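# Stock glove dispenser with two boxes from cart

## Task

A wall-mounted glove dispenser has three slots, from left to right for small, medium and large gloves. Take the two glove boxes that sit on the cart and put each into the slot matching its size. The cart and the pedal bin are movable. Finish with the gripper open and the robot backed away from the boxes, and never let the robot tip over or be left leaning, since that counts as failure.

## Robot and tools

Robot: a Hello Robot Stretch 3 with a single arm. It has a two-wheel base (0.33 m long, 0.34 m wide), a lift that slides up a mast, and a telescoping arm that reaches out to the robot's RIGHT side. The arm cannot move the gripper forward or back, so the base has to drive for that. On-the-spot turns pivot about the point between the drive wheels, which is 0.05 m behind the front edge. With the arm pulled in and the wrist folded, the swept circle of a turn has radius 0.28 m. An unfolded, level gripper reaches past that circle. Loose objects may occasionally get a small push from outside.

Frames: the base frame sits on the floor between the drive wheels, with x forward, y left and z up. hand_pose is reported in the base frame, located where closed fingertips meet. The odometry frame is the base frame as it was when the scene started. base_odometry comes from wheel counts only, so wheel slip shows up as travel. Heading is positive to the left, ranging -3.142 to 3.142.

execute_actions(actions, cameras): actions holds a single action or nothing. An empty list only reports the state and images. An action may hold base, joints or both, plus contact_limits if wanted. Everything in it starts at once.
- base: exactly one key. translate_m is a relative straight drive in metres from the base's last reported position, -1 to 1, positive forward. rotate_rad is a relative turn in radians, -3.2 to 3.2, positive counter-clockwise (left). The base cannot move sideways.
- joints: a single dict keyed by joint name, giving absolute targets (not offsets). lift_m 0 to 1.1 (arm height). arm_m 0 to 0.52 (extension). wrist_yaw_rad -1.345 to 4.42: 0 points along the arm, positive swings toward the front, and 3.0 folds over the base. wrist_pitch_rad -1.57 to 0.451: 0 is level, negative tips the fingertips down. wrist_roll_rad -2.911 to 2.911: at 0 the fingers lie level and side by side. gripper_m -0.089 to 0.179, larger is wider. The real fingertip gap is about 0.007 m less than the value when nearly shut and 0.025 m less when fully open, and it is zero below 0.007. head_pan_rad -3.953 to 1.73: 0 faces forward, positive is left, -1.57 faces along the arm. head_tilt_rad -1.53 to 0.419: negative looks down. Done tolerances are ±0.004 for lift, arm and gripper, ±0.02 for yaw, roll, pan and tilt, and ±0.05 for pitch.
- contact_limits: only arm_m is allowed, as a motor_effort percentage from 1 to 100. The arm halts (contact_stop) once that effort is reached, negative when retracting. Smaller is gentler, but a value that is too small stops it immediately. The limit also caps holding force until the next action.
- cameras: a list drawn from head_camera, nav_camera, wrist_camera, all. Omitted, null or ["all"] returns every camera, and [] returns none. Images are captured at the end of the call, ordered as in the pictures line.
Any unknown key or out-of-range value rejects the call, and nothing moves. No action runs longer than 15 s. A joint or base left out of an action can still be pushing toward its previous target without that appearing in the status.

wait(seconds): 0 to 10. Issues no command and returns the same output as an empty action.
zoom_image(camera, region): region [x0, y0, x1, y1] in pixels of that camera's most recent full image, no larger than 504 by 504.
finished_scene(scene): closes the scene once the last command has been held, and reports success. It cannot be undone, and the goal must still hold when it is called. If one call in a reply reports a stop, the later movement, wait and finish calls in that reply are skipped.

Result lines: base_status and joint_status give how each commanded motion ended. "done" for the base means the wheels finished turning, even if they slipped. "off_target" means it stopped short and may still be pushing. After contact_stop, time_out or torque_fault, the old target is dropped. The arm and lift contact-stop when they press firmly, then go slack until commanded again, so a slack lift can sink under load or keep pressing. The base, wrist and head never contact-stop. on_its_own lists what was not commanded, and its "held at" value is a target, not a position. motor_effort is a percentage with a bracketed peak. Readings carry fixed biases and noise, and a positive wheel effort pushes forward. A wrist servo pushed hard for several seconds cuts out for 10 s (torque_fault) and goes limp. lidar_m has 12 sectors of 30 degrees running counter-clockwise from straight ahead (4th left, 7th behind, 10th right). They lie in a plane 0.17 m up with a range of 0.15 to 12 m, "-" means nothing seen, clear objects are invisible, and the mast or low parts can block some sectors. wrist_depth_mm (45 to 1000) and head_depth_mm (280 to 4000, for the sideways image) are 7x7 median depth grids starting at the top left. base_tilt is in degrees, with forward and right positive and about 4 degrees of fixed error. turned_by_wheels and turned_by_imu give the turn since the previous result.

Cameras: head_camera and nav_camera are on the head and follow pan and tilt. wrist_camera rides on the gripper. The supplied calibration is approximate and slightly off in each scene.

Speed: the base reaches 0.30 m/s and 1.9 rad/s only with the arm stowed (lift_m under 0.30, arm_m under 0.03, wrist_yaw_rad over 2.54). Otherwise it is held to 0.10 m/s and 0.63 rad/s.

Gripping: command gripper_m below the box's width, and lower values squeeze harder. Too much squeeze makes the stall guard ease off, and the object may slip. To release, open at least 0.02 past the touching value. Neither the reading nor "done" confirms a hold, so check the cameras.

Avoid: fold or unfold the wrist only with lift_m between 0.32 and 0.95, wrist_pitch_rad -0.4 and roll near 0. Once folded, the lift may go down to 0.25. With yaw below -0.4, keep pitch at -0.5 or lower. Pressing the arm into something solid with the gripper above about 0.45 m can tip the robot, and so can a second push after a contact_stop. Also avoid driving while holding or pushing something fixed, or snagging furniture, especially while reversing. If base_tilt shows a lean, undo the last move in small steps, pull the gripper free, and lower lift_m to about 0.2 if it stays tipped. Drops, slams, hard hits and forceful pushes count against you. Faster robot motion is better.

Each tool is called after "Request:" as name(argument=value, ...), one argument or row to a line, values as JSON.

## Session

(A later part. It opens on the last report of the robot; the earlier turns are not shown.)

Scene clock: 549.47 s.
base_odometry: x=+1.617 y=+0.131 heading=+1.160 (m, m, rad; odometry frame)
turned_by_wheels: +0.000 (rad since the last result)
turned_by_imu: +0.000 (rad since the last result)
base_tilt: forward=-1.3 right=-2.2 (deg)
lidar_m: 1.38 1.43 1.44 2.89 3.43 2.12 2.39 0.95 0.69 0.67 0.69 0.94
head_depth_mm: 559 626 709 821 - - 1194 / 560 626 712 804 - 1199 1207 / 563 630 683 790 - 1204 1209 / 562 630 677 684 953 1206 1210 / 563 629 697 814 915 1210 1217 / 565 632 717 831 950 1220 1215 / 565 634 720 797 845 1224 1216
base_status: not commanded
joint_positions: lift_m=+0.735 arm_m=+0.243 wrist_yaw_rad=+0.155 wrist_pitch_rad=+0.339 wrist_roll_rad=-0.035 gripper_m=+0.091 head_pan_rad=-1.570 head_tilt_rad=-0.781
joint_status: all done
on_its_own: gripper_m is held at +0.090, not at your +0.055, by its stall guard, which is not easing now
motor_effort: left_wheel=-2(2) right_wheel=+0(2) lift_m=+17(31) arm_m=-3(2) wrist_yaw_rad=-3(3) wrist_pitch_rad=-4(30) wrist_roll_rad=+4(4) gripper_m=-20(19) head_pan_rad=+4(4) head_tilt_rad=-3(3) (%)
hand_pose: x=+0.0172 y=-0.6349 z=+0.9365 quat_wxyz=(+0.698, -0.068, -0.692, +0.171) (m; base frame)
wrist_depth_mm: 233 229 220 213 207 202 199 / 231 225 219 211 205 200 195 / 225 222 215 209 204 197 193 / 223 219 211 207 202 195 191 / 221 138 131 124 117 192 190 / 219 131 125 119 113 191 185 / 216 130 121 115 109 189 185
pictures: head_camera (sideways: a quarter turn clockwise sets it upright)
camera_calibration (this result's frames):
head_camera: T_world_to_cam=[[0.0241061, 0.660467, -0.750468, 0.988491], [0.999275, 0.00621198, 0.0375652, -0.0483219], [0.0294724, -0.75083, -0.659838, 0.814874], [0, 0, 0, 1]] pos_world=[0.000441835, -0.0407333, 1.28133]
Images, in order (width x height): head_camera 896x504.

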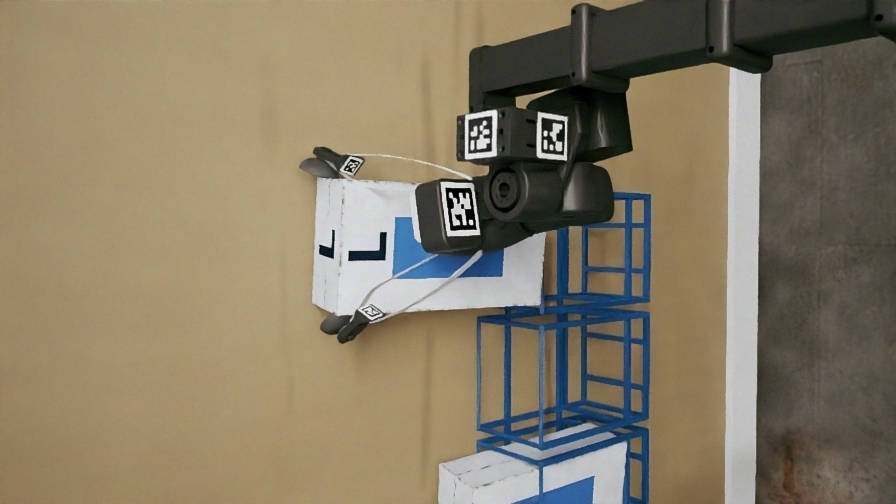

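Request:
execute_actions(
  actions=[
    {"joints":{"lift_m":0.765}},
  ],
  cameras=[],
)

Request:
execute_actions(
  actions=[
    {"joints":{"arm_m":0.2485}},
  ],
  cameras=[],
)

Request:
execute_actions(
  actions=[
    {"joints":{"lift_m":0.74}},
  ],
  cameras=["head_camera"],
)

Request:
zoom_image(
  camera="head_camera",
  region=[420,150,720,380],
)

Scene clock: 554.30 s.
base_odometry: x=+1.617 y=+0.131 heading=+1.160 (m, m, rad; odometry frame)
turned_by_wheels: +0.000 (rad since the last result)
turned_by_imu: +0.000 (rad since the last result)
base_tilt: forward=-1.2 right=-2.2 (deg)
lidar_m: 1.37 1.43 1.44 2.87 3.45 2.13 2.39 0.95 0.69 0.66 0.69 0.94
head_depth_mm: 558 625 711 802 - - 1207 / 560 627 711 789 1048 1200 1207 / 561 627 674 - 1030 1204 1210 / 562 629 660 717 958 1209 1207 / 563 629 691 812 935 1211 1213 / 563 632 717 833 950 1207 1217 / 566 632 721 799 841 1217 1216
base_status: not commanded
joint_positions: lift_m=+0.765 arm_m=+0.243 wrist_yaw_rad=+0.152 wrist_pitch_rad=+0.266 wrist_roll_rad=-0.032 gripper_m=+0.091 head_pan_rad=-1.570 head_tilt_rad=-0.781
joint_status: all done
on_its_own: gripper_m is held at +0.090, not at your +0.055, by its stall guard, which is not easing now
motor_effort: left_wheel=-1(2) right_wheel=+1(1) lift_m=+28(31) arm_m=-2(2) wrist_yaw_rad=-1(3) wrist_pitch_rad=+30(30) wrist_roll_rad=+3(4) gripper_m=-19(20) head_pan_rad=+4(4) head_tilt_rad=-3(3) (%)
hand_pose: x=+0.0169 y=-0.6389 z=+0.9475 quat_wxyz=(+0.703, -0.042, -0.695, +0.146) (m; base frame)
wrist_depth_mm: 215 210 205 200 195 191 186 / 214 211 205 200 195 191 186 / 217 211 205 200 196 190 187 / 215 210 206 200 196 190 186 / 215 173 131 123 118 190 186 / 215 - 127 120 114 191 185 / 216 132 124 116 111 190 186
pictures: none
No camera images: the call's "cameras" was empty. Leave "cameras" out to get every camera's image.

Scene clock: 554.97 s.
base_odometry: x=+1.617 y=+0.131 heading=+1.160 (m, m, rad; odometry frame)
turned_by_wheels: +0.000 (rad since the last result)
turned_by_imu: +0.000 (rad since the last result)
base_tilt: forward=-1.2 right=-2.2 (deg)
lidar_m: 1.38 1.43 1.44 2.88 3.41 2.13 2.39 0.95 0.69 0.67 0.69 0.94
head_depth_mm: 559 626 710 803 - - 1202 / 559 626 712 789 1047 1196 1210 / 560 629 674 - 1019 1207 1213 / 561 629 665 728 957 1206 1214 / 563 630 691 812 936 1211 1209 / 564 632 718 830 952 1216 1214 / 565 635 720 797 841 1219 1216
base_status: not commanded
joint_positions: lift_m=+0.765 arm_m=+0.248 wrist_yaw_rad=+0.152 wrist_pitch_rad=+0.265 wrist_roll_rad=-0.031 gripper_m=+0.091 head_pan_rad=-1.570 head_tilt_rad=-0.781
joint_status: all done
on_its_own: gripper_m is held at +0.090, not at your +0.055, by its stall guard, which is not easing now
motor_effort: left_wheel=-2(1) right_wheel=+1(1) lift_m=+29(28) arm_m=+3(1) wrist_yaw_rad=+0(2) wrist_pitch_rad=+30(31) wrist_roll_rad=+2(3) gripper_m=-19(20) head_pan_rad=+4(4) head_tilt_rad=-3(3) (%)
hand_pose: x=+0.0169 y=-0.6439 z=+0.9472 quat_wxyz=(+0.703, -0.042, -0.695, +0.145) (m; base frame)
wrist_depth_mm: 210 206 199 195 190 185 181 / 210 207 200 195 189 186 182 / 210 205 200 194 189 186 181 / 210 205 200 195 189 186 182 / 210 170 131 124 117 185 181 / 211 132 127 120 114 187 182 / 213 131 124 116 112 186 181
pictures: none
No camera images: the call's "cameras" was empty. Leave "cameras" out to get every camera's image.

Scene clock: 555.97 s.
base_odometry: x=+1.617 y=+0.131 heading=+1.160 (m, m, rad; odometry frame)
turned_by_wheels: +0.000 (rad since the last result)
turned_by_imu: +0.000 (rad since the last result)
base_tilt: forward=-1.4 right=-2.3 (deg)
lidar_m: 1.38 1.43 1.44 2.89 3.43 2.13 2.39 0.96 0.69 0.66 0.69 0.94
head_depth_mm: 558 626 711 803 - - 1191 / 560 627 710 791 - 1199 1207 / 561 629 681 792 1035 1211 1207 / 563 629 675 703 956 1208 1208 / 563 632 690 816 933 1215 1215 / 565 633 717 831 950 1219 1224 / 566 634 720 800 841 1222 1210
base_status: not commanded
joint_positions: lift_m=+0.740 arm_m=+0.248 wrist_yaw_rad=+0.154 wrist_pitch_rad=+0.323 wrist_roll_rad=-0.032 gripper_m=+0.091 head_pan_rad=-1.570 head_tilt_rad=-0.781
joint_status: all done
on_its_own: gripper_m is held at +0.090, not at your +0.055, by its stall guard, which is not easing now
motor_effort: left_wheel=-1(2) right_wheel=+1(1) lift_m=+18(25) arm_m=+2(2) wrist_yaw_rad=-3(3) wrist_pitch_rad=+3(31) wrist_roll_rad=+3(3) gripper_m=-20(20) head_pan_rad=+4(4) head_tilt_rad=-3(3) (%)
hand_pose: x=+0.0170 y=-0.6409 z=+0.9373 quat_wxyz=(+0.699, -0.062, -0.693, +0.166) (m; base frame)
wrist_depth_mm: 224 217 212 206 201 195 190 / 221 215 210 204 196 193 188 / 218 214 207 202 196 192 186 / 215 212 205 199 195 189 185 / 214 138 131 123 118 187 183 / 212 131 126 119 114 187 180 / 211 131 122 116 110 184 180
pictures: head_camera (sideways: a quarter turn clockwise sets it upright)
camera_calibration (this result's frames):
head_camera: T_world_to_cam=[[0.0241059, 0.660467, -0.750468, 0.988491], [0.999275, 0.00621234, 0.0375652, -0.0483219], [0.0294727, -0.75083, -0.659838, 0.814874], [0, 0, 0, 1]] pos_world=[0.000441849, -0.0407333, 1.28133]
Images, in order (width x height): head_camera 896x504.

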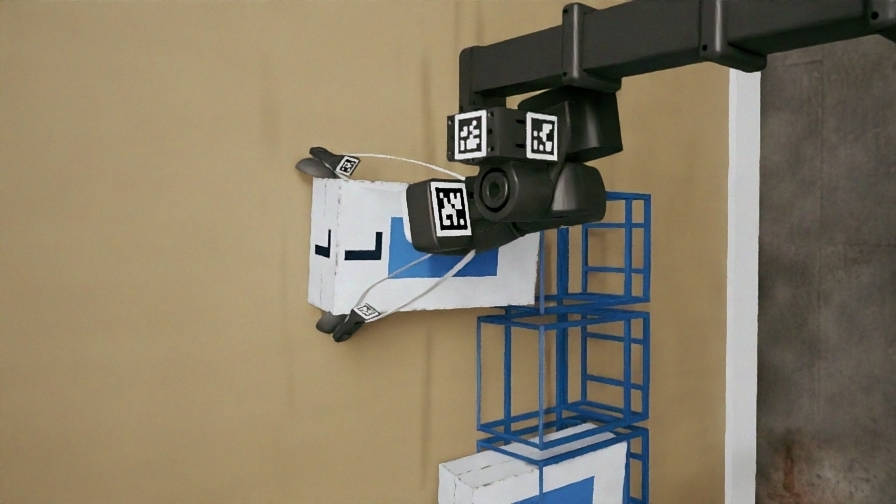

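Region (420, 150, 720, 380) of head_camera's 896x504 image, scaled by 1.680, with more detail than that image has; it fills the top 386 rows of this view, and the rest is white.

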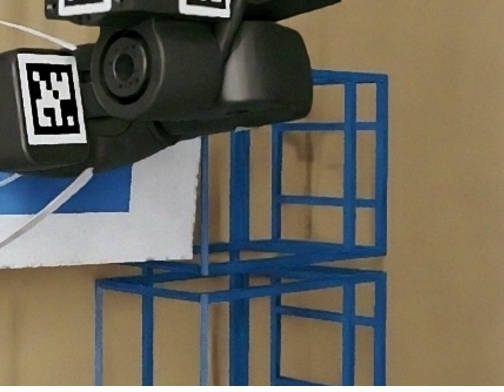

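Request:
execute_actions(
  actions=[
    {"joints":{"lift_m":0.765}},
  ],
  cameras=[],
)

Request:
execute_actions(
  actions=[
    {"base":{"translate_m":0.005}},
  ],
  cameras=[],
)

Request:
execute_actions(
  actions=[
    {"joints":{"lift_m":0.74}},
  ],
  cameras=["head_camera"],
)

Request:
zoom_image(
  camera="head_camera",
  region=[420,150,720,380],
)

Scene clock: 561.97 s.
base_odometry: x=+1.617 y=+0.131 heading=+1.160 (m, m, rad; odometry frame)
turned_by_wheels: +0.000 (rad since the last result)
turned_by_imu: +0.000 (rad since the last result)
base_tilt: forward=-1.2 right=-2.2 (deg)
lidar_m: 1.37 1.43 1.44 2.88 3.42 2.13 2.39 0.95 0.69 0.67 0.69 0.94
head_depth_mm: 559 625 711 803 - - 1203 / 560 627 712 789 1043 1197 1207 / 561 628 680 - 1019 1198 1209 / 561 628 668 721 952 1207 1212 / 562 631 691 812 936 1204 1213 / 565 632 720 832 952 1220 1211 / 565 633 721 796 843 1223 1216
base_status: not commanded
joint_positions: lift_m=+0.765 arm_m=+0.248 wrist_yaw_rad=+0.153 wrist_pitch_rad=+0.263 wrist_roll_rad=-0.031 gripper_m=+0.091 head_pan_rad=-1.570 head_tilt_rad=-0.781
joint_status: all done
on_its_own: gripper_m is held at +0.090, not at your +0.055, by its stall guard, which is not easing now
motor_effort: left_wheel=-1(1) right_wheel=+1(1) lift_m=+29(31) arm_m=+2(3) wrist_yaw_rad=-2(2) wrist_pitch_rad=+31(31) wrist_roll_rad=+2(3) gripper_m=-19(20) head_pan_rad=+4(4) head_tilt_rad=-3(3) (%)
hand_pose: x=+0.0173 y=-0.6439 z=+0.9469 quat_wxyz=(+0.703, -0.041, -0.695, +0.145) (m; base frame)
wrist_depth_mm: 209 205 200 194 189 186 181 / 210 206 200 194 190 185 181 / 211 205 201 196 190 185 182 / 209 205 201 195 189 184 181 / 211 171 130 123 118 184 182 / 211 132 127 120 114 186 181 / 213 131 123 117 112 186 180
pictures: none
No camera images: the call's "cameras" was empty. Leave "cameras" out to get every camera's image.

Scene clock: 562.77 s.
base_odometry: x=+1.619 y=+0.136 heading=+1.160 (m, m, rad; odometry frame)
turned_by_wheels: +0.000 (rad since the last result)
turned_by_imu: +0.000 (rad since the last result)
base_tilt: forward=-1.2 right=-2.3 (deg)
lidar_m: 1.37 1.42 1.43 2.86 3.45 2.13 2.40 0.95 0.69 0.67 0.69 0.94
head_depth_mm: 559 626 709 802 - - 1207 / 560 627 712 787 1048 1199 1205 / 561 628 674 - 1013 1202 1210 / 561 629 665 723 955 1209 1212 / 563 631 690 815 927 1205 1215 / 564 631 717 833 933 1216 1214 / 565 634 721 796 845 1224 1219
base_status: done
joint_positions: lift_m=+0.765 arm_m=+0.248 wrist_yaw_rad=+0.151 wrist_pitch_rad=+0.263 wrist_roll_rad=-0.030 gripper_m=+0.091 head_pan_rad=-1.570 head_tilt_rad=-0.781
joint_status: not commanded
on_its_own: gripper_m is held at +0.090, not at your +0.055, by its stall guard, which is not easing now
motor_effort: left_wheel=-2(3) right_wheel=+3(9) lift_m=+28(29) arm_m=+2(2) wrist_yaw_rad=-1(3) wrist_pitch_rad=+31(31) wrist_roll_rad=+2(2) gripper_m=-19(19) head_pan_rad=+4(4) head_tilt_rad=-3(3) (%)
hand_pose: x=+0.0169 y=-0.6440 z=+0.9469 quat_wxyz=(+0.703, -0.041, -0.695, +0.145) (m; base frame)
wrist_depth_mm: 209 204 198 195 189 186 181 / 210 205 200 195 191 186 180 / 210 206 200 195 190 186 180 / 209 205 201 195 191 186 181 / 210 171 130 123 117 184 181 / 210 132 127 120 115 186 182 / 211 131 124 117 112 186 181
pictures: none
No camera images: the call's "cameras" was empty. Leave "cameras" out to get every camera's image.

Scene clock: 563.77 s.
base_odometry: x=+1.619 y=+0.136 heading=+1.160 (m, m, rad; odometry frame)
turned_by_wheels: +0.000 (rad since the last result)
turned_by_imu: +0.000 (rad since the last result)
base_tilt: forward=-1.3 right=-2.1 (deg)
lidar_m: 1.37 1.42 1.44 2.87 3.44 2.13 2.40 0.95 0.69 0.67 0.69 0.94
head_depth_mm: 559 625 708 805 - - 1195 / 560 628 712 789 - 1200 1205 / 562 628 686 790 1037 1199 1212 / 563 628 674 710 951 1208 1210 / 562 630 692 813 926 1210 1212 / 563 633 717 829 930 1217 1213 / 566 632 721 798 844 1222 1213
base_status: not commanded
joint_positions: lift_m=+0.740 arm_m=+0.248 wrist_yaw_rad=+0.153 wrist_pitch_rad=+0.302 wrist_roll_rad=-0.028 gripper_m=+0.091 head_pan_rad=-1.570 head_tilt_rad=-0.781
joint_status: all done
on_its_own: gripper_m is held at +0.090, not at your +0.055, by its stall guard, which is not easing now
motor_effort: left_wheel=-1(2) right_wheel=+1(3) lift_m=+20(21) arm_m=+2(2) wrist_yaw_rad=-2(2) wrist_pitch_rad=+13(31) wrist_roll_rad=+1(2) gripper_m=-19(20) head_pan_rad=+4(4) head_tilt_rad=-3(3) (%)
hand_pose: x=+0.0170 y=-0.6421 z=+0.9321 quat_wxyz=(+0.699, -0.055, -0.695, +0.159) (m; base frame)
wrist_depth_mm: 218 214 206 201 196 192 186 / 216 212 206 201 194 190 186 / 215 210 204 199 194 189 185 / 214 209 203 198 193 187 183 / 213 139 131 123 117 185 181 / 210 - 127 120 114 187 181 / 211 131 123 117 111 185 180
pictures: head_camera (sideways: a quarter turn clockwise sets it upright)
camera_calibration (this result's frames):
head_camera: T_world_to_cam=[[0.024106, 0.660467, -0.750468, 0.988491], [0.999275, 0.0062121, 0.0375652, -0.0483219], [0.0294725, -0.75083, -0.659838, 0.814874], [0, 0, 0, 1]] pos_world=[0.00044184, -0.0407333, 1.28133]
Images, in order (width x height): head_camera 896x504.

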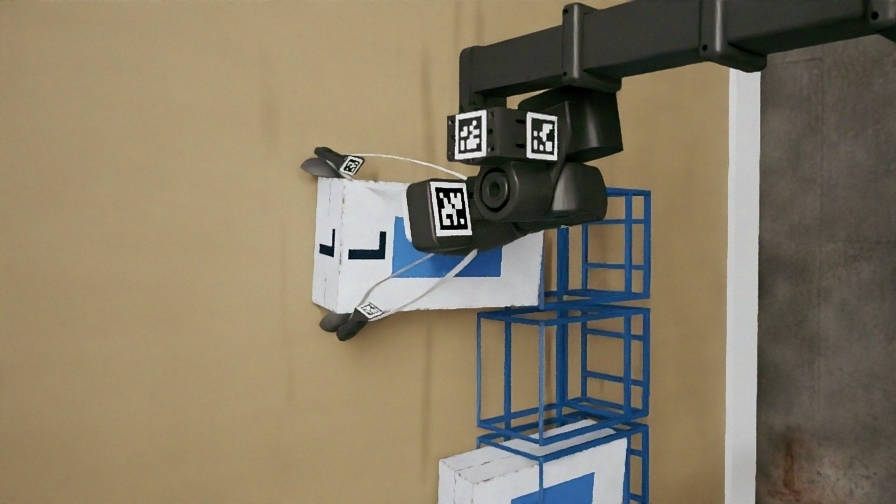

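Region (420, 150, 720, 380) of head_camera's 896x504 image, scaled by 1.680, with more detail than that image has; it fills the top 386 rows of this view, and the rest is white.

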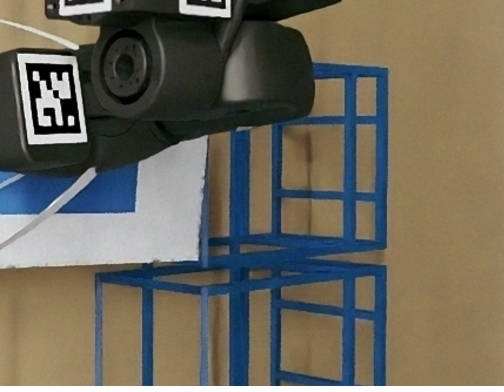

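Request:
execute_actions(
  actions=[
    {"joints":{"lift_m":0.725}},
  ],
  cameras=["head_camera"],
)

Request:
zoom_image(
  camera="head_camera",
  region=[420,150,720,380],
)

Scene clock: 567.07 s.
base_odometry: x=+1.619 y=+0.136 heading=+1.160 (m, m, rad; odometry frame)
turned_by_wheels: +0.000 (rad since the last result)
turned_by_imu: +0.000 (rad since the last result)
base_tilt: forward=-1.3 right=-2.3 (deg)
lidar_m: 1.37 1.42 1.44 2.87 3.42 2.13 2.40 0.95 0.69 0.66 0.69 0.94
head_depth_mm: 559 624 712 820 944 - 1179 / 561 627 712 804 - 1202 1207 / 561 629 686 790 - 1202 1201 / 562 630 675 695 954 1204 1212 / 563 631 696 813 927 1212 1214 / 564 633 719 833 933 1218 1220 / 565 634 720 798 846 1224 1216
base_status: not commanded
joint_positions: lift_m=+0.725 arm_m=+0.248 wrist_yaw_rad=+0.153 wrist_pitch_rad=+0.355 wrist_roll_rad=-0.028 gripper_m=+0.091 head_pan_rad=-1.570 head_tilt_rad=-0.781
joint_status: all done
on_its_own: gripper_m is held at +0.090, not at your +0.055, by its stall guard, which is not easing now
motor_effort: left_wheel=-1(1) right_wheel=+1(1) lift_m=+14(16) arm_m=+1(2) wrist_yaw_rad=-2(2) wrist_pitch_rad=-12(12) wrist_roll_rad=+1(1) gripper_m=-20(20) head_pan_rad=+4(4) head_tilt_rad=-3(4) (%)
hand_pose: x=+0.0165 y=-0.6391 z=+0.9305 quat_wxyz=(+0.695, -0.073, -0.694, +0.176) (m; base frame)
wrist_depth_mm: 231 224 218 211 206 200 195 / 227 221 214 208 203 197 192 / 224 218 211 205 200 195 189 / 219 214 208 203 197 191 187 / 216 140 131 124 118 187 185 / 213 - 127 119 113 187 181 / 211 131 122 116 110 184 178
pictures: head_camera (sideways: a quarter turn clockwise sets it upright)
camera_calibration (this result's frames):
head_camera: T_world_to_cam=[[0.024106, 0.660467, -0.750468, 0.988491], [0.999275, 0.00621211, 0.0375652, -0.0483219], [0.0294725, -0.75083, -0.659838, 0.814874], [0, 0, 0, 1]] pos_world=[0.00044184, -0.0407333, 1.28133]
Images, in order (width x height): head_camera 896x504.

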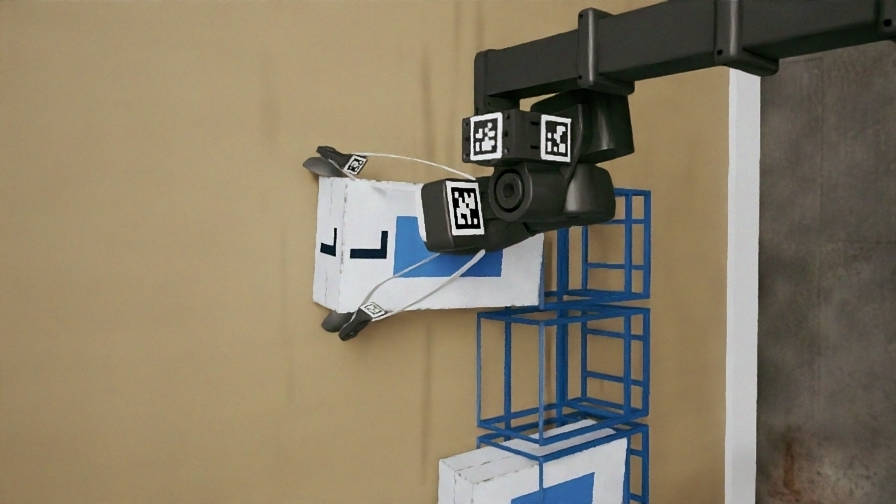

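Region (420, 150, 720, 380) of head_camera's 896x504 image, scaled by 1.680, with more detail than that image has; it fills the top 386 rows of this view, and the rest is white.

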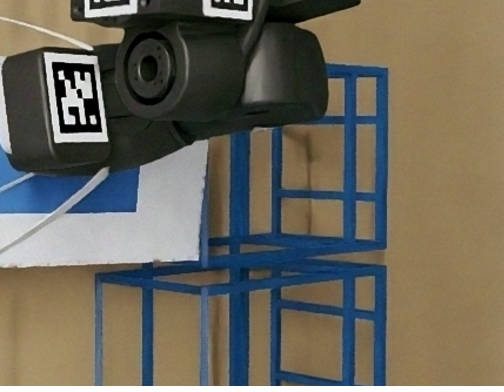

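Request:
execute_actions(
  actions=[
    {"joints":{"lift_m":0.765}},
  ],
  cameras=[],
)

Request:
execute_actions(
  actions=[
    {"joints":{"arm_m":0.252}},
  ],
  cameras=[],
)

Request:
execute_actions(
  actions=[
    {"joints":{"lift_m":0.735}},
  ],
  cameras=["head_camera"],
)

Request:
zoom_image(
  camera="head_camera",
  region=[420,150,720,380],
)

Scene clock: 571.60 s.
base_odometry: x=+1.619 y=+0.136 heading=+1.160 (m, m, rad; odometry frame)
turned_by_wheels: +0.000 (rad since the last result)
turned_by_imu: +0.000 (rad since the last result)
base_tilt: forward=-1.3 right=-2.3 (deg)
lidar_m: 1.37 1.42 1.44 2.86 3.43 2.13 2.40 0.95 0.69 0.67 0.69 0.94
head_depth_mm: 560 625 708 801 - - 1209 / 561 627 712 785 1040 1197 1211 / 561 629 680 - 1017 1203 1213 / 561 629 664 720 952 1213 1213 / 563 630 691 812 930 1213 1214 / 564 632 717 832 932 1217 1217 / 565 634 720 794 846 1226 1220
base_status: not commanded
joint_positions: lift_m=+0.765 arm_m=+0.248 wrist_yaw_rad=+0.154 wrist_pitch_rad=+0.264 wrist_roll_rad=-0.028 gripper_m=+0.091 head_pan_rad=-1.570 head_tilt_rad=-0.781
joint_status: all done
on_its_own: gripper_m is held at +0.090, not at your +0.055, by its stall guard, which is not easing now
motor_effort: left_wheel=-1(1) right_wheel=+2(1) lift_m=+28(33) arm_m=+1(1) wrist_yaw_rad=-3(3) wrist_pitch_rad=+31(32) wrist_roll_rad=+1(1) gripper_m=-19(20) head_pan_rad=+4(4) head_tilt_rad=-3(3) (%)
hand_pose: x=+0.0175 y=-0.6440 z=+0.9469 quat_wxyz=(+0.702, -0.041, -0.696, +0.146) (m; base frame)
wrist_depth_mm: 208 205 201 194 189 184 181 / 211 205 199 194 191 185 180 / 210 204 200 194 190 186 180 / 210 205 199 195 192 185 181 / 210 138 131 124 118 184 180 / 211 132 127 120 115 187 180 / 212 131 124 117 112 186 180
pictures: none
No camera images: the call's "cameras" was empty. Leave "cameras" out to get every camera's image.

Scene clock: 572.20 s.
base_odometry: x=+1.619 y=+0.136 heading=+1.160 (m, m, rad; odometry frame)
turned_by_wheels: +0.000 (rad since the last result)
turned_by_imu: +0.000 (rad since the last result)
base_tilt: forward=-1.3 right=-2.2 (deg)
lidar_m: 1.37 1.42 1.44 2.87 3.42 2.13 2.40 0.95 0.69 0.67 0.69 0.94
head_depth_mm: 559 624 709 800 - - 1204 / 561 627 713 788 1033 1198 1209 / 561 629 686 - 1008 1203 1212 / 562 630 670 724 955 1210 1213 / 564 631 690 811 926 1210 1214 / 565 634 719 833 932 1219 1218 / 565 633 720 799 844 1218 1217
base_status: not commanded
joint_positions: lift_m=+0.765 arm_m=+0.251 wrist_yaw_rad=+0.154 wrist_pitch_rad=+0.264 wrist_roll_rad=-0.028 gripper_m=+0.091 head_pan_rad=-1.570 head_tilt_rad=-0.781
joint_status: all done
on_its_own: gripper_m is held at +0.090, not at your +0.055, by its stall guard, which is not easing now
motor_effort: left_wheel=-2(2) right_wheel=+5(5) lift_m=+29(28) arm_m=+6(5) wrist_yaw_rad=-3(2) wrist_pitch_rad=+31(31) wrist_roll_rad=+1(1) gripper_m=-20(21) head_pan_rad=+4(4) head_tilt_rad=-4(3) (%)
hand_pose: x=+0.0175 y=-0.6470 z=+0.9469 quat_wxyz=(+0.702, -0.040, -0.696, +0.146) (m; base frame)
wrist_depth_mm: 208 202 197 193 187 182 177 / 208 201 197 193 186 184 178 / 208 203 198 192 188 183 179 / 208 203 199 193 188 183 178 / 209 137 130 123 117 182 178 / 209 130 126 119 114 184 178 / 209 129 123 116 111 184 178
pictures: none
No camera images: the call's "cameras" was empty. Leave "cameras" out to get every camera's image.

Scene clock: 573.27 s.
base_odometry: x=+1.619 y=+0.136 heading=+1.160 (m, m, rad; odometry frame)
turned_by_wheels: +0.000 (rad since the last result)
turned_by_imu: +0.000 (rad since the last result)
base_tilt: forward=-1.3 right=-2.2 (deg)
lidar_m: 1.37 1.42 1.44 2.87 3.43 2.12 2.40 0.95 0.69 0.67 0.69 0.94
head_depth_mm: 559 624 711 811 922 - 1195 / 560 629 713 796 - 1195 1208 / 560 628 687 790 1033 1201 1208 / 564 629 679 715 954 1215 1210 / 564 632 702 812 927 1209 1212 / 564 633 716 832 931 1220 1214 / 564 633 721 798 840 1221 1220
base_status: not commanded
joint_positions: lift_m=+0.735 arm_m=+0.252 wrist_yaw_rad=+0.156 wrist_pitch_rad=+0.282 wrist_roll_rad=-0.027 gripper_m=+0.091 head_pan_rad=-1.570 head_tilt_rad=-0.781
joint_status: all done
on_its_own: gripper_m is held at +0.090, not at your +0.055, by its stall guard, which is not easing now
motor_effort: left_wheel=-2(2) right_wheel=+3(5) lift_m=+22(19) arm_m=+4(6) wrist_yaw_rad=-4(4) wrist_pitch_rad=+22(31) wrist_roll_rad=+1(1) gripper_m=-20(20) head_pan_rad=+4(4) head_tilt_rad=-3(3) (%)
hand_pose: x=+0.0179 y=-0.6463 z=+0.9218 quat_wxyz=(+0.700, -0.046, -0.696, +0.153) (m; base frame)
wrist_depth_mm: 212 206 199 193 189 184 179 / 210 206 199 194 189 183 179 / 210 205 199 193 189 185 180 / 210 205 198 192 189 183 178 / 210 136 129 123 116 183 179 / 209 131 127 120 115 184 178 / 208 131 124 119 113 182 177
pictures: head_camera (sideways: a quarter turn clockwise sets it upright)
camera_calibration (this result's frames):
head_camera: T_world_to_cam=[[0.024106, 0.660467, -0.750468, 0.988491], [0.999275, 0.00621222, 0.0375652, -0.0483219], [0.0294726, -0.75083, -0.659838, 0.814874], [0, 0, 0, 1]] pos_world=[0.000441845, -0.0407333, 1.28133]
Images, in order (width x height): head_camera 896x504.

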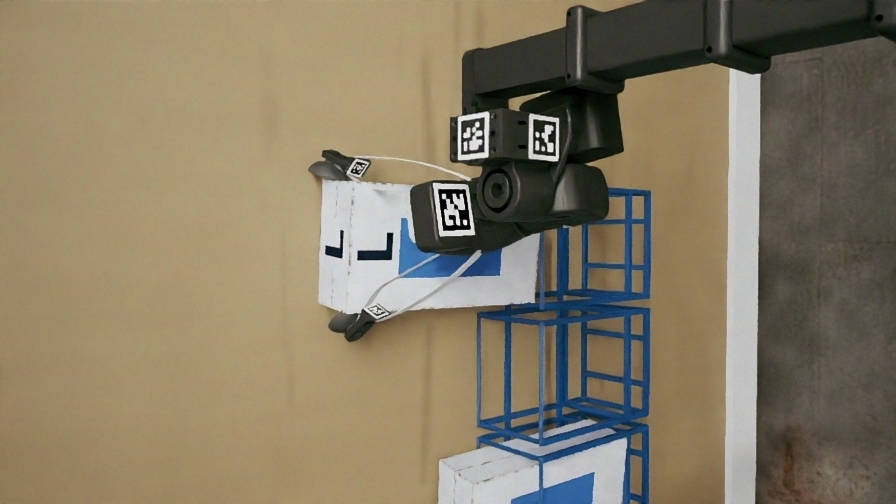

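Region (420, 150, 720, 380) of head_camera's 896x504 image, scaled by 1.680, with more detail than that image has; it fills the top 386 rows of this view, and the rest is white.

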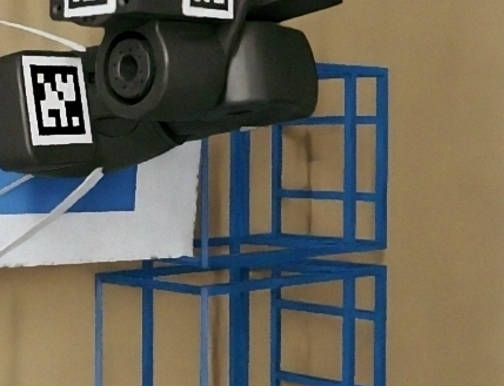

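Progress: mostly descending. Continue.

Request:
execute_actions(
  actions=[
    {"joints":{"lift_m":0.71}},
  ],
  cameras=["head_camera"],
)

Scene clock: 575.77 s.
base_odometry: x=+1.619 y=+0.136 heading=+1.160 (m, m, rad; odometry frame)
turned_by_wheels: +0.000 (rad since the last result)
turned_by_imu: +0.000 (rad since the last result)
base_tilt: forward=-1.3 right=-2.1 (deg)
lidar_m: 1.37 1.42 1.44 2.87 3.42 2.13 2.40 0.95 0.69 0.67 0.69 0.94
head_depth_mm: 559 624 711 821 947 - - / 560 628 710 807 - 1201 1207 / 561 628 698 790 - 1203 1208 / 563 630 700 712 954 1210 1210 / 564 630 701 829 923 1207 1214 / 564 633 717 831 934 1213 1214 / 565 635 721 795 844 1225 1217
base_status: not commanded
joint_positions: lift_m=+0.710 arm_m=+0.252 wrist_yaw_rad=+0.156 wrist_pitch_rad=+0.282 wrist_roll_rad=-0.027 gripper_m=+0.091 head_pan_rad=-1.570 head_tilt_rad=-0.781
joint_status: all done
on_its_own: gripper_m is held at +0.090, not at your +0.055, by its stall guard, which is not easing now
motor_effort: left_wheel=-2(2) right_wheel=+3(3) lift_m=+22(22) arm_m=+4(4) wrist_yaw_rad=-4(3) wrist_pitch_rad=+22(22) wrist_roll_rad=+1(0) gripper_m=-20(19) head_pan_rad=+4(4) head_tilt_rad=-3(4) (%)
hand_pose: x=+0.0180 y=-0.6463 z=+0.8970 quat_wxyz=(+0.700, -0.046, -0.696, +0.153) (m; base frame)
wrist_depth_mm: 212 205 200 195 190 185 179 / 209 204 199 194 190 184 180 / 211 205 199 193 190 184 179 / 210 204 200 193 188 183 178 / 210 136 129 122 117 182 177 / 210 131 127 120 115 183 177 / 209 131 125 118 113 182 177
pictures: head_camera (sideways: a quarter turn clockwise sets it upright)
camera_calibration (this result's frames):
head_camera: T_world_to_cam=[[0.0241059, 0.660467, -0.750468, 0.988491], [0.999275, 0.00621234, 0.0375652, -0.0483219], [0.0294727, -0.75083, -0.659838, 0.814874], [0, 0, 0, 1]] pos_world=[0.000441849, -0.0407333, 1.28133]
Images, in order (width x height): head_camera 896x504.

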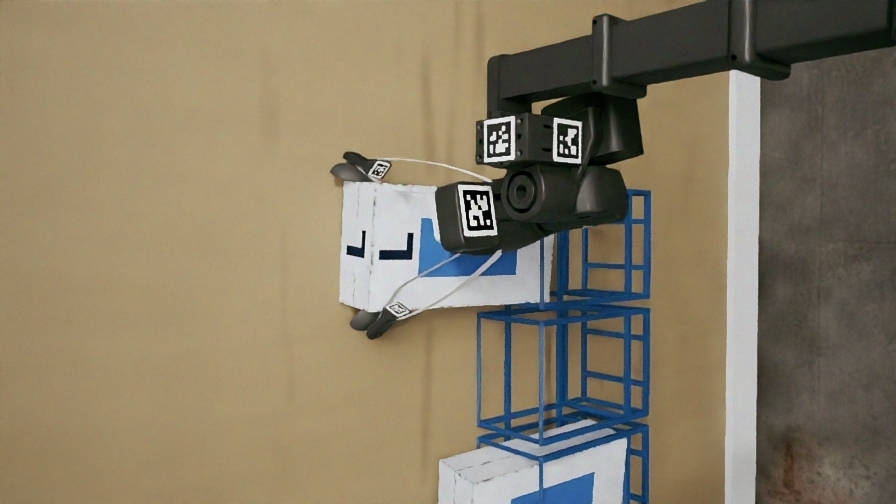

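Request:
execute_actions(
  actions=[
    {"joints":{"lift_m":0.64}},
  ],
  cameras=["head_camera"],
)

Scene clock: 580.47 s.
base_odometry: x=+1.619 y=+0.136 heading=+1.160 (m, m, rad; odometry frame)
turned_by_wheels: +0.000 (rad since the last result)
turned_by_imu: +0.000 (rad since the last result)
base_tilt: forward=-1.3 right=-2.2 (deg)
lidar_m: 1.37 1.42 1.44 2.86 3.44 2.13 2.40 0.95 0.69 0.66 0.69 0.94
head_depth_mm: 560 626 711 822 970 1176 - / 560 626 713 822 928 1251 1199 / 561 628 712 773 - 1250 1214 / 563 630 715 749 886 1211 1210 / 563 630 715 811 918 1212 1217 / 563 633 719 830 934 1222 1215 / 564 633 720 798 843 1223 1216
base_status: not commanded
joint_positions: lift_m=+0.640 arm_m=+0.252 wrist_yaw_rad=+0.158 wrist_pitch_rad=+0.283 wrist_roll_rad=-0.027 gripper_m=+0.091 head_pan_rad=-1.570 head_tilt_rad=-0.781
joint_status: all done
on_its_own: gripper_m is held at +0.090, not at your +0.055, by its stall guard, which is not easing now
motor_effort: left_wheel=-2(1) right_wheel=+2(3) lift_m=+23(24) arm_m=+4(4) wrist_yaw_rad=-5(5) wrist_pitch_rad=+22(22) wrist_roll_rad=+0(1) gripper_m=-20(21) head_pan_rad=+4(4) head_tilt_rad=-3(4) (%)
hand_pose: x=+0.0183 y=-0.6462 z=+0.8270 quat_wxyz=(+0.700, -0.046, -0.696, +0.154) (m; base frame)
wrist_depth_mm: 212 205 200 195 189 184 180 / 211 206 199 194 190 184 180 / 211 206 200 193 189 183 178 / 211 204 200 193 187 183 179 / 209 136 129 123 117 182 178 / 209 131 127 120 115 183 177 / 209 131 124 118 113 182 176
pictures: head_camera (sideways: a quarter turn clockwise sets it upright)
camera_calibration (this result's frames):
head_camera: T_world_to_cam=[[0.024106, 0.660467, -0.750468, 0.988491], [0.999275, 0.0062121, 0.0375652, -0.0483219], [0.0294725, -0.75083, -0.659838, 0.814874], [0, 0, 0, 1]] pos_world=[0.00044184, -0.0407333, 1.28133]
Images, in order (width x height): head_camera 896x504.

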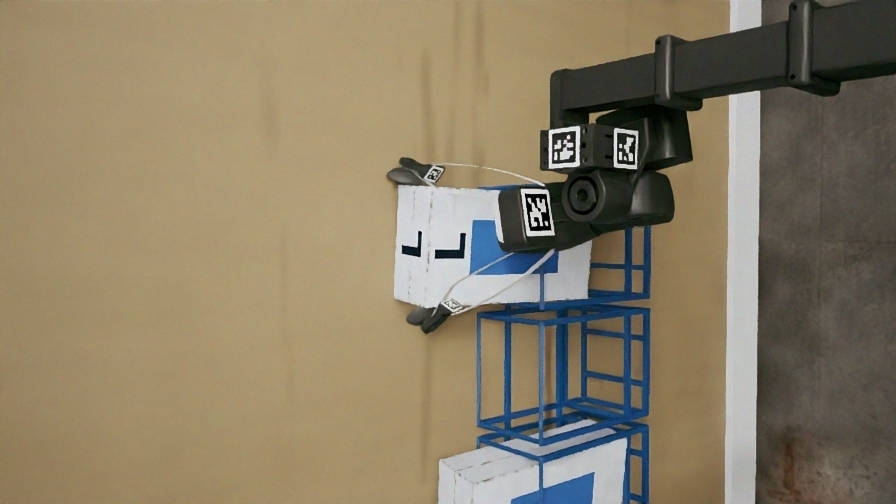

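Request:
execute_actions(
  actions=[
    {"joints":{"lift_m":0.58}},
  ],
  cameras=["head_camera"],
)

Scene clock: 585.70 s.
base_odometry: x=+1.619 y=+0.136 heading=+1.160 (m, m, rad; odometry frame)
turned_by_wheels: +0.000 (rad since the last result)
turned_by_imu: +0.000 (rad since the last result)
base_tilt: forward=-1.2 right=-2.2 (deg)
lidar_m: 1.37 1.42 1.44 2.87 3.44 2.13 2.39 0.95 0.69 0.67 0.69 0.94
head_depth_mm: 559 625 709 822 971 1194 1225 / 559 628 711 825 949 - 1206 / 561 627 712 794 930 1258 1209 / 562 630 714 785 851 1205 1213 / 564 632 715 813 912 1215 1213 / 563 632 718 831 930 1218 1218 / 567 634 720 798 846 1224 1216
base_status: not commanded
joint_positions: lift_m=+0.580 arm_m=+0.252 wrist_yaw_rad=+0.159 wrist_pitch_rad=+0.286 wrist_roll_rad=-0.027 gripper_m=+0.091 head_pan_rad=-1.570 head_tilt_rad=-0.781
joint_status: all done
on_its_own: gripper_m is held at +0.090, not at your +0.055, by its stall guard, which is not easing now
motor_effort: left_wheel=-1(1) right_wheel=+1(2) lift_m=+21(24) arm_m=+3(4) wrist_yaw_rad=-6(5) wrist_pitch_rad=+21(22) wrist_roll_rad=+0(0) gripper_m=-20(21) head_pan_rad=+4(4) head_tilt_rad=-3(3) (%)
hand_pose: x=+0.0186 y=-0.6460 z=+0.7680 quat_wxyz=(+0.699, -0.047, -0.696, +0.155) (m; base frame)
wrist_depth_mm: 211 207 201 196 189 185 179 / 212 206 200 195 190 185 179 / 211 206 199 195 190 183 180 / 211 204 199 194 188 183 179 / 210 136 129 123 117 181 177 / 208 131 126 120 115 183 177 / 207 131 124 118 113 182 177
pictures: head_camera (sideways: a quarter turn clockwise sets it upright)
camera_calibration (this result's frames):
head_camera: T_world_to_cam=[[0.024106, 0.660467, -0.750468, 0.988491], [0.999275, 0.0062121, 0.0375652, -0.0483219], [0.0294725, -0.75083, -0.659838, 0.814874], [0, 0, 0, 1]] pos_world=[0.00044184, -0.0407333, 1.28133]
Images, in order (width x height): head_camera 896x504.

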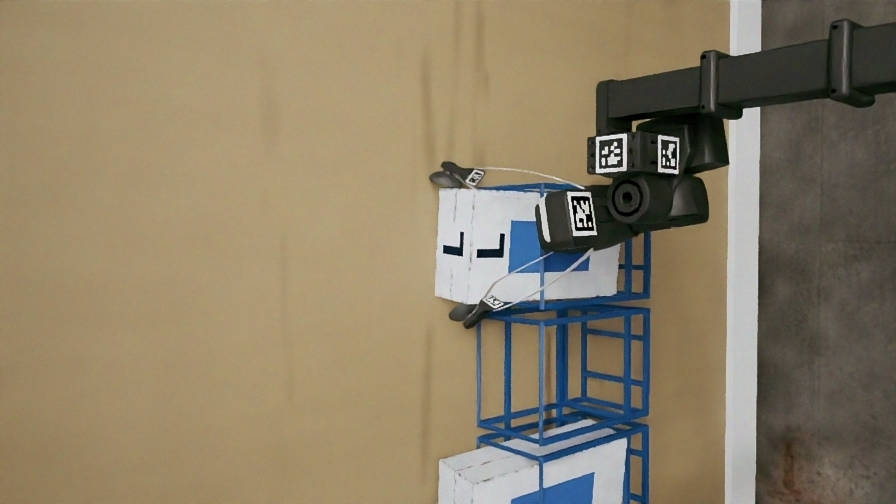

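Request:
execute_actions(
  actions=[
    {"joints":{"lift_m":0.565}},
  ],
  cameras=[],
)

Request:
execute_actions(
  actions=[
    {"joints":{"gripper_m":0.179,"wrist_pitch_rad":0.2}},
  ],
  cameras=[],
)

Request:
execute_actions(
  actions=[
    {"joints":{"lift_m":0.68}},
  ],
  cameras=[],
)

Request:
execute_actions(
  actions=[
    {"joints":{"arm_m":0.0,"head_tilt_rad":-0.6}},
  ],
  cameras=["head_camera"],
)

Scene clock: 589.83 s.
base_odometry: x=+1.619 y=+0.136 heading=+1.160 (m, m, rad; odometry frame)
turned_by_wheels: +0.000 (rad since the last result)
turned_by_imu: +0.000 (rad since the last result)
base_tilt: forward=-1.4 right=-2.2 (deg)
lidar_m: 1.37 1.42 1.44 2.87 3.42 2.14 2.40 0.95 0.69 0.66 0.69 0.94
head_depth_mm: 560 625 711 820 970 1189 1226 / 560 625 709 824 951 - 1207 / 561 628 713 787 931 1262 1209 / 561 629 716 791 840 1210 1211 / 563 633 716 811 913 1207 1216 / 564 630 719 833 932 1221 1215 / 565 635 718 797 845 1224 1215
base_status: not commanded
joint_positions: lift_m=+0.565 arm_m=+0.252 wrist_yaw_rad=+0.159 wrist_pitch_rad=+0.288 wrist_roll_rad=-0.027 gripper_m=+0.091 head_pan_rad=-1.570 head_tilt_rad=-0.781
joint_status: all done
on_its_own: gripper_m is held at +0.090, not at your +0.055, by its stall guard, which is not easing now
motor_effort: left_wheel=-1(1) right_wheel=+1(1) lift_m=+22(17) arm_m=+3(3) wrist_yaw_rad=-6(6) wrist_pitch_rad=+20(20) wrist_roll_rad=+1(1) gripper_m=-20(20) head_pan_rad=+4(4) head_tilt_rad=-3(3) (%)
hand_pose: x=+0.0187 y=-0.6459 z=+0.7535 quat_wxyz=(+0.699, -0.047, -0.696, +0.156) (m; base frame)
wrist_depth_mm: 214 207 201 195 191 185 179 / 213 207 200 194 190 185 179 / 211 206 200 193 190 185 179 / 211 205 200 193 188 183 179 / 210 135 129 122 116 182 178 / 209 131 127 120 115 182 177 / 207 131 124 118 113 181 175
pictures: none
No camera images: the call's "cameras" was empty. Leave "cameras" out to get every camera's image.

Scene clock: 591.20 s.
base_odometry: x=+1.619 y=+0.136 heading=+1.160 (m, m, rad; odometry frame)
turned_by_wheels: +0.000 (rad since the last result)
turned_by_imu: +0.000 (rad since the last result)
base_tilt: forward=-1.4 right=-2.3 (deg)
lidar_m: 1.37 1.42 1.44 2.87 3.42 2.13 2.40 0.95 0.69 0.67 0.69 0.94
head_depth_mm: 561 626 709 822 974 1194 1226 / 560 627 711 825 952 - 1211 / 561 629 715 807 929 1258 1210 / 563 629 714 790 837 1211 1214 / 563 630 717 810 925 1211 1213 / 564 630 718 831 932 1213 1222 / 565 633 721 798 844 1224 1212
base_status: not commanded
joint_positions: lift_m=+0.565 arm_m=+0.252 wrist_yaw_rad=+0.147 wrist_pitch_rad=+0.197 wrist_roll_rad=-0.026 gripper_m=+0.179 head_pan_rad=-1.570 head_tilt_rad=-0.781
joint_status: all done
motor_effort: left_wheel=-2(2) right_wheel=+3(3) lift_m=+22(21) arm_m=+2(3) wrist_yaw_rad=+1(6) wrist_pitch_rad=+2(18) wrist_roll_rad=+0(6) gripper_m=+1(86) head_pan_rad=+4(4) head_tilt_rad=-3(3) (%)
hand_pose: x=+0.0162 y=-0.6500 z=+0.7302 quat_wxyz=(+0.706, -0.019, -0.697, +0.121) (m; base frame)
wrist_depth_mm: 194 190 186 183 178 174 171 / 197 192 188 184 180 177 172 / 198 193 190 185 182 178 174 / 201 196 192 187 183 179 176 / 204 123 118 113 109 182 178 / - 122 117 113 108 184 180 / 113 122 117 113 108 184 182
pictures: none
No camera images: the call's "cameras" was empty. Leave "cameras" out to get every camera's image.

Scene clock: 593.07 s.
base_odometry: x=+1.619 y=+0.136 heading=+1.160 (m, m, rad; odometry frame)
turned_by_wheels: +0.000 (rad since the last result)
turned_by_imu: +0.000 (rad since the last result)
base_tilt: forward=-1.2 right=-2.3 (deg)
lidar_m: 1.37 1.42 1.44 2.87 3.42 2.13 2.40 0.95 0.69 0.67 0.69 0.94
head_depth_mm: 557 626 710 822 961 1154 - / 560 628 711 821 - 1239 1206 / 561 629 714 825 - 1204 1208 / 562 629 714 792 854 1203 1212 / 563 631 718 826 914 1212 1210 / 565 633 719 833 931 1222 1208 / 566 634 720 799 843 1222 1218
base_status: not commanded
joint_positions: lift_m=+0.680 arm_m=+0.252 wrist_yaw_rad=+0.150 wrist_pitch_rad=+0.185 wrist_roll_rad=-0.026 gripper_m=+0.179 head_pan_rad=-1.570 head_tilt_rad=-0.781
joint_status: all done
motor_effort: left_wheel=-2(2) right_wheel=+3(3) lift_m=+24(26) arm_m=+2(2) wrist_yaw_rad=+0(2) wrist_pitch_rad=+7(7) wrist_roll_rad=+0(0) gripper_m=+0(2) head_pan_rad=+4(4) head_tilt_rad=-3(3) (%)
hand_pose: x=+0.0168 y=-0.6502 z=+0.8419 quat_wxyz=(+0.707, -0.014, -0.698, +0.117) (m; base frame)
wrist_depth_mm: 193 189 185 180 176 172 169 / 194 192 187 183 178 175 171 / 197 194 189 186 182 176 174 / 200 196 191 188 182 178 174 / 204 197 195 190 185 183 177 / - 201 197 193 188 184 180 / 210 206 200 195 190 185 183
pictures: none
No camera images: the call's "cameras" was empty. Leave "cameras" out to get every camera's image.

Scene clock: 596.13 s.
base_odometry: x=+1.619 y=+0.136 heading=+1.160 (m, m, rad; odometry frame)
turned_by_wheels: +0.000 (rad since the last result)
turned_by_imu: +0.000 (rad since the last result)
base_tilt: forward=-1.2 right=-2.2 (deg)
lidar_m: 1.37 1.42 1.44 2.87 3.43 2.13 2.39 0.95 0.69 0.67 0.69 0.94
head_depth_mm: 545 593 651 722 809 920 1064 / 546 594 653 723 813 905 1073 / 547 595 654 724 801 891 1071 / 550 598 655 728 787 790 1078 / 550 599 658 728 815 893 1086 / 551 599 658 730 822 916 1091 / 552 601 660 733 793 808 1089
base_status: not commanded
joint_positions: lift_m=+0.680 arm_m=+0.003 wrist_yaw_rad=+0.150 wrist_pitch_rad=+0.184 wrist_roll_rad=-0.026 gripper_m=+0.179 head_pan_rad=-1.570 head_tilt_rad=-0.606
joint_status: all done
joint sent to its limit — the command would take arm_m past its lower limit, so that joint was sent only as far as its limit.
motor_effort: left_wheel=-2(2) right_wheel=+3(3) lift_m=+25(25) arm_m=-3(3) wrist_yaw_rad=+0(0) wrist_pitch_rad=+7(7) wrist_roll_rad=+0(0) gripper_m=+1(0) head_pan_rad=+4(4) head_tilt_rad=+2(14) (%)
hand_pose: x=+0.0169 y=-0.4014 z=+0.8417 quat_wxyz=(+0.707, -0.013, -0.698, +0.117) (m; base frame)
wrist_depth_mm: 456 441 442 427 421 409 396 / 462 444 438 428 422 413 408 / 467 456 452 434 431 414 414 / 484 472 447 446 438 420 412 / 482 465 456 449 437 434 416 / - 442 465 361 442 430 427 / 405 389 469 360 442 441 437
pictures: head_camera (sideways: a quarter turn clockwise sets it upright)
camera_calibration (this result's frames):
head_camera: T_world_to_cam=[[0.0241995, 0.519955, -0.853851, 1.12327], [0.999268, 0.0127187, 0.036066, -0.0463785], [0.0296126, -0.854099, -0.519267, 0.632], [0, 0, 0, 1]] pos_world=[0.000446938, -0.0436674, 1.28895]
Images, in order (width x height): head_camera 896x504.

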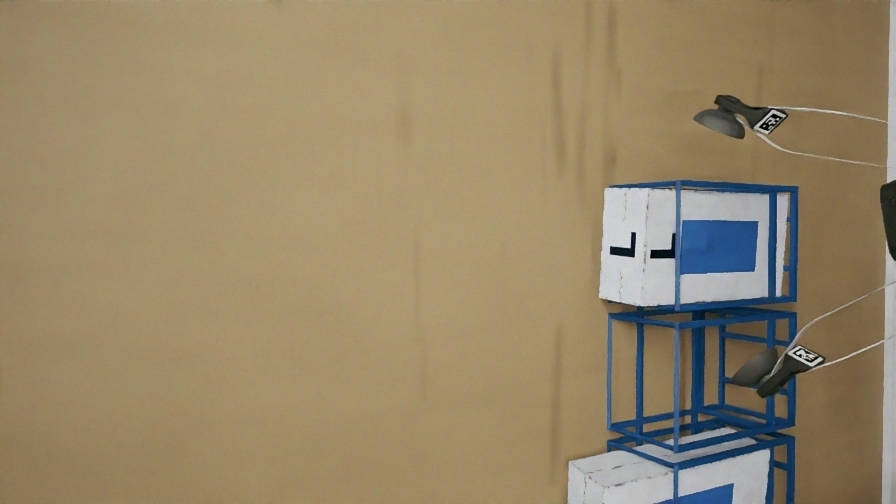

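Request:
execute_actions(
  actions=[
    {"base":{"translate_m":0.2}},
  ],
  cameras=["head_camera"],
)

Scene clock: 602.30 s.
base_odometry: x=+1.699 y=+0.319 heading=+1.160 (m, m, rad; odometry frame)
turned_by_wheels: +0.000 (rad since the last result)
turned_by_imu: +0.000 (rad since the last result)
base_tilt: forward=-1.3 right=-2.2 (deg)
lidar_m: 1.17 1.21 1.34 2.10 3.72 2.31 2.60 0.95 0.69 0.66 0.69 0.94
head_depth_mm: 544 591 649 720 780 777 1065 / 545 592 651 720 794 782 1069 / 546 594 651 723 810 905 1070 / 547 597 655 726 814 909 1072 / 547 596 654 728 776 795 1081 / 550 599 658 730 789 881 1082 / 551 601 661 730 822 936 1093
base_status: done
joint_positions: lift_m=+0.680 arm_m=+0.003 wrist_yaw_rad=+0.150 wrist_pitch_rad=+0.184 wrist_roll_rad=-0.026 gripper_m=+0.179 head_pan_rad=-1.570 head_tilt_rad=-0.606
joint_status: not commanded
motor_effort: left_wheel=-2(3) right_wheel=+2(8) lift_m=+25(25) arm_m=-2(3) wrist_yaw_rad=+0(0) wrist_pitch_rad=+7(7) wrist_roll_rad=+0(0) gripper_m=+1(0) head_pan_rad=+4(4) head_tilt_rad=+2(2) (%)
hand_pose: x=+0.0169 y=-0.4014 z=+0.8417 quat_wxyz=(+0.707, -0.013, -0.698, +0.117) (m; base frame)
wrist_depth_mm: 451 443 436 427 414 412 397 / 463 455 443 431 418 417 399 / 471 459 449 436 425 418 411 / 473 463 459 442 427 423 413 / 478 458 452 443 444 434 419 / - 465 385 448 443 339 332 / 496 479 378 453 452 334 336
pictures: head_camera (sideways: a quarter turn clockwise sets it upright)
camera_calibration (this result's frames):
head_camera: T_world_to_cam=[[0.0241995, 0.519955, -0.853851, 1.12327], [0.999268, 0.0127187, 0.036066, -0.0463785], [0.0296126, -0.854099, -0.519267, 0.631999], [0, 0, 0, 1]] pos_world=[0.000446938, -0.0436674, 1.28895]
Images, in order (width x height): head_camera 896x504.

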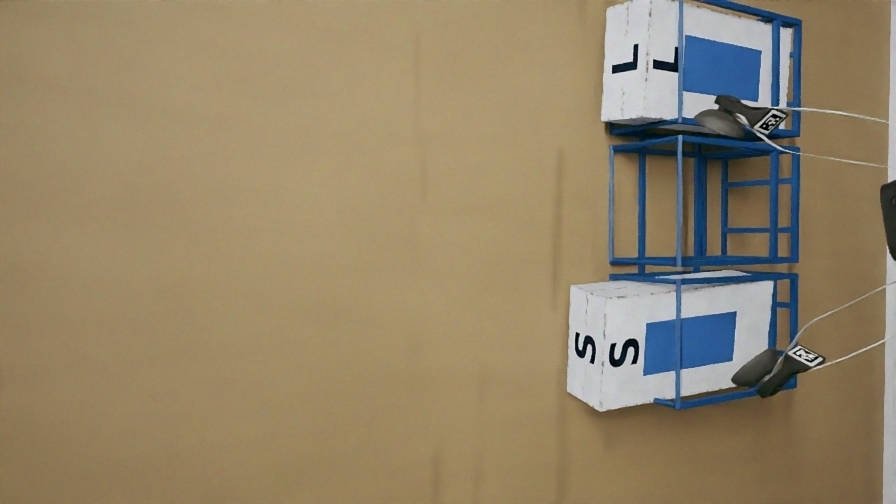

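Request:
zoom_image(
  camera="head_camera",
  region=[560,0,896,504],
)

Region (560, 0, 896, 504) of head_camera's 896x504 image, scaled by 1.000.

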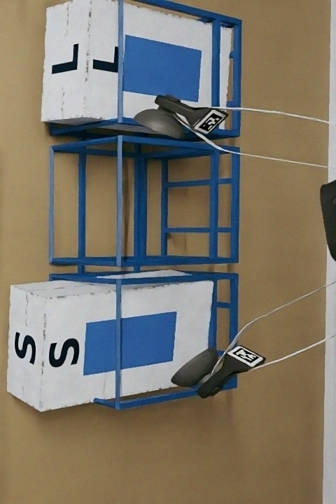

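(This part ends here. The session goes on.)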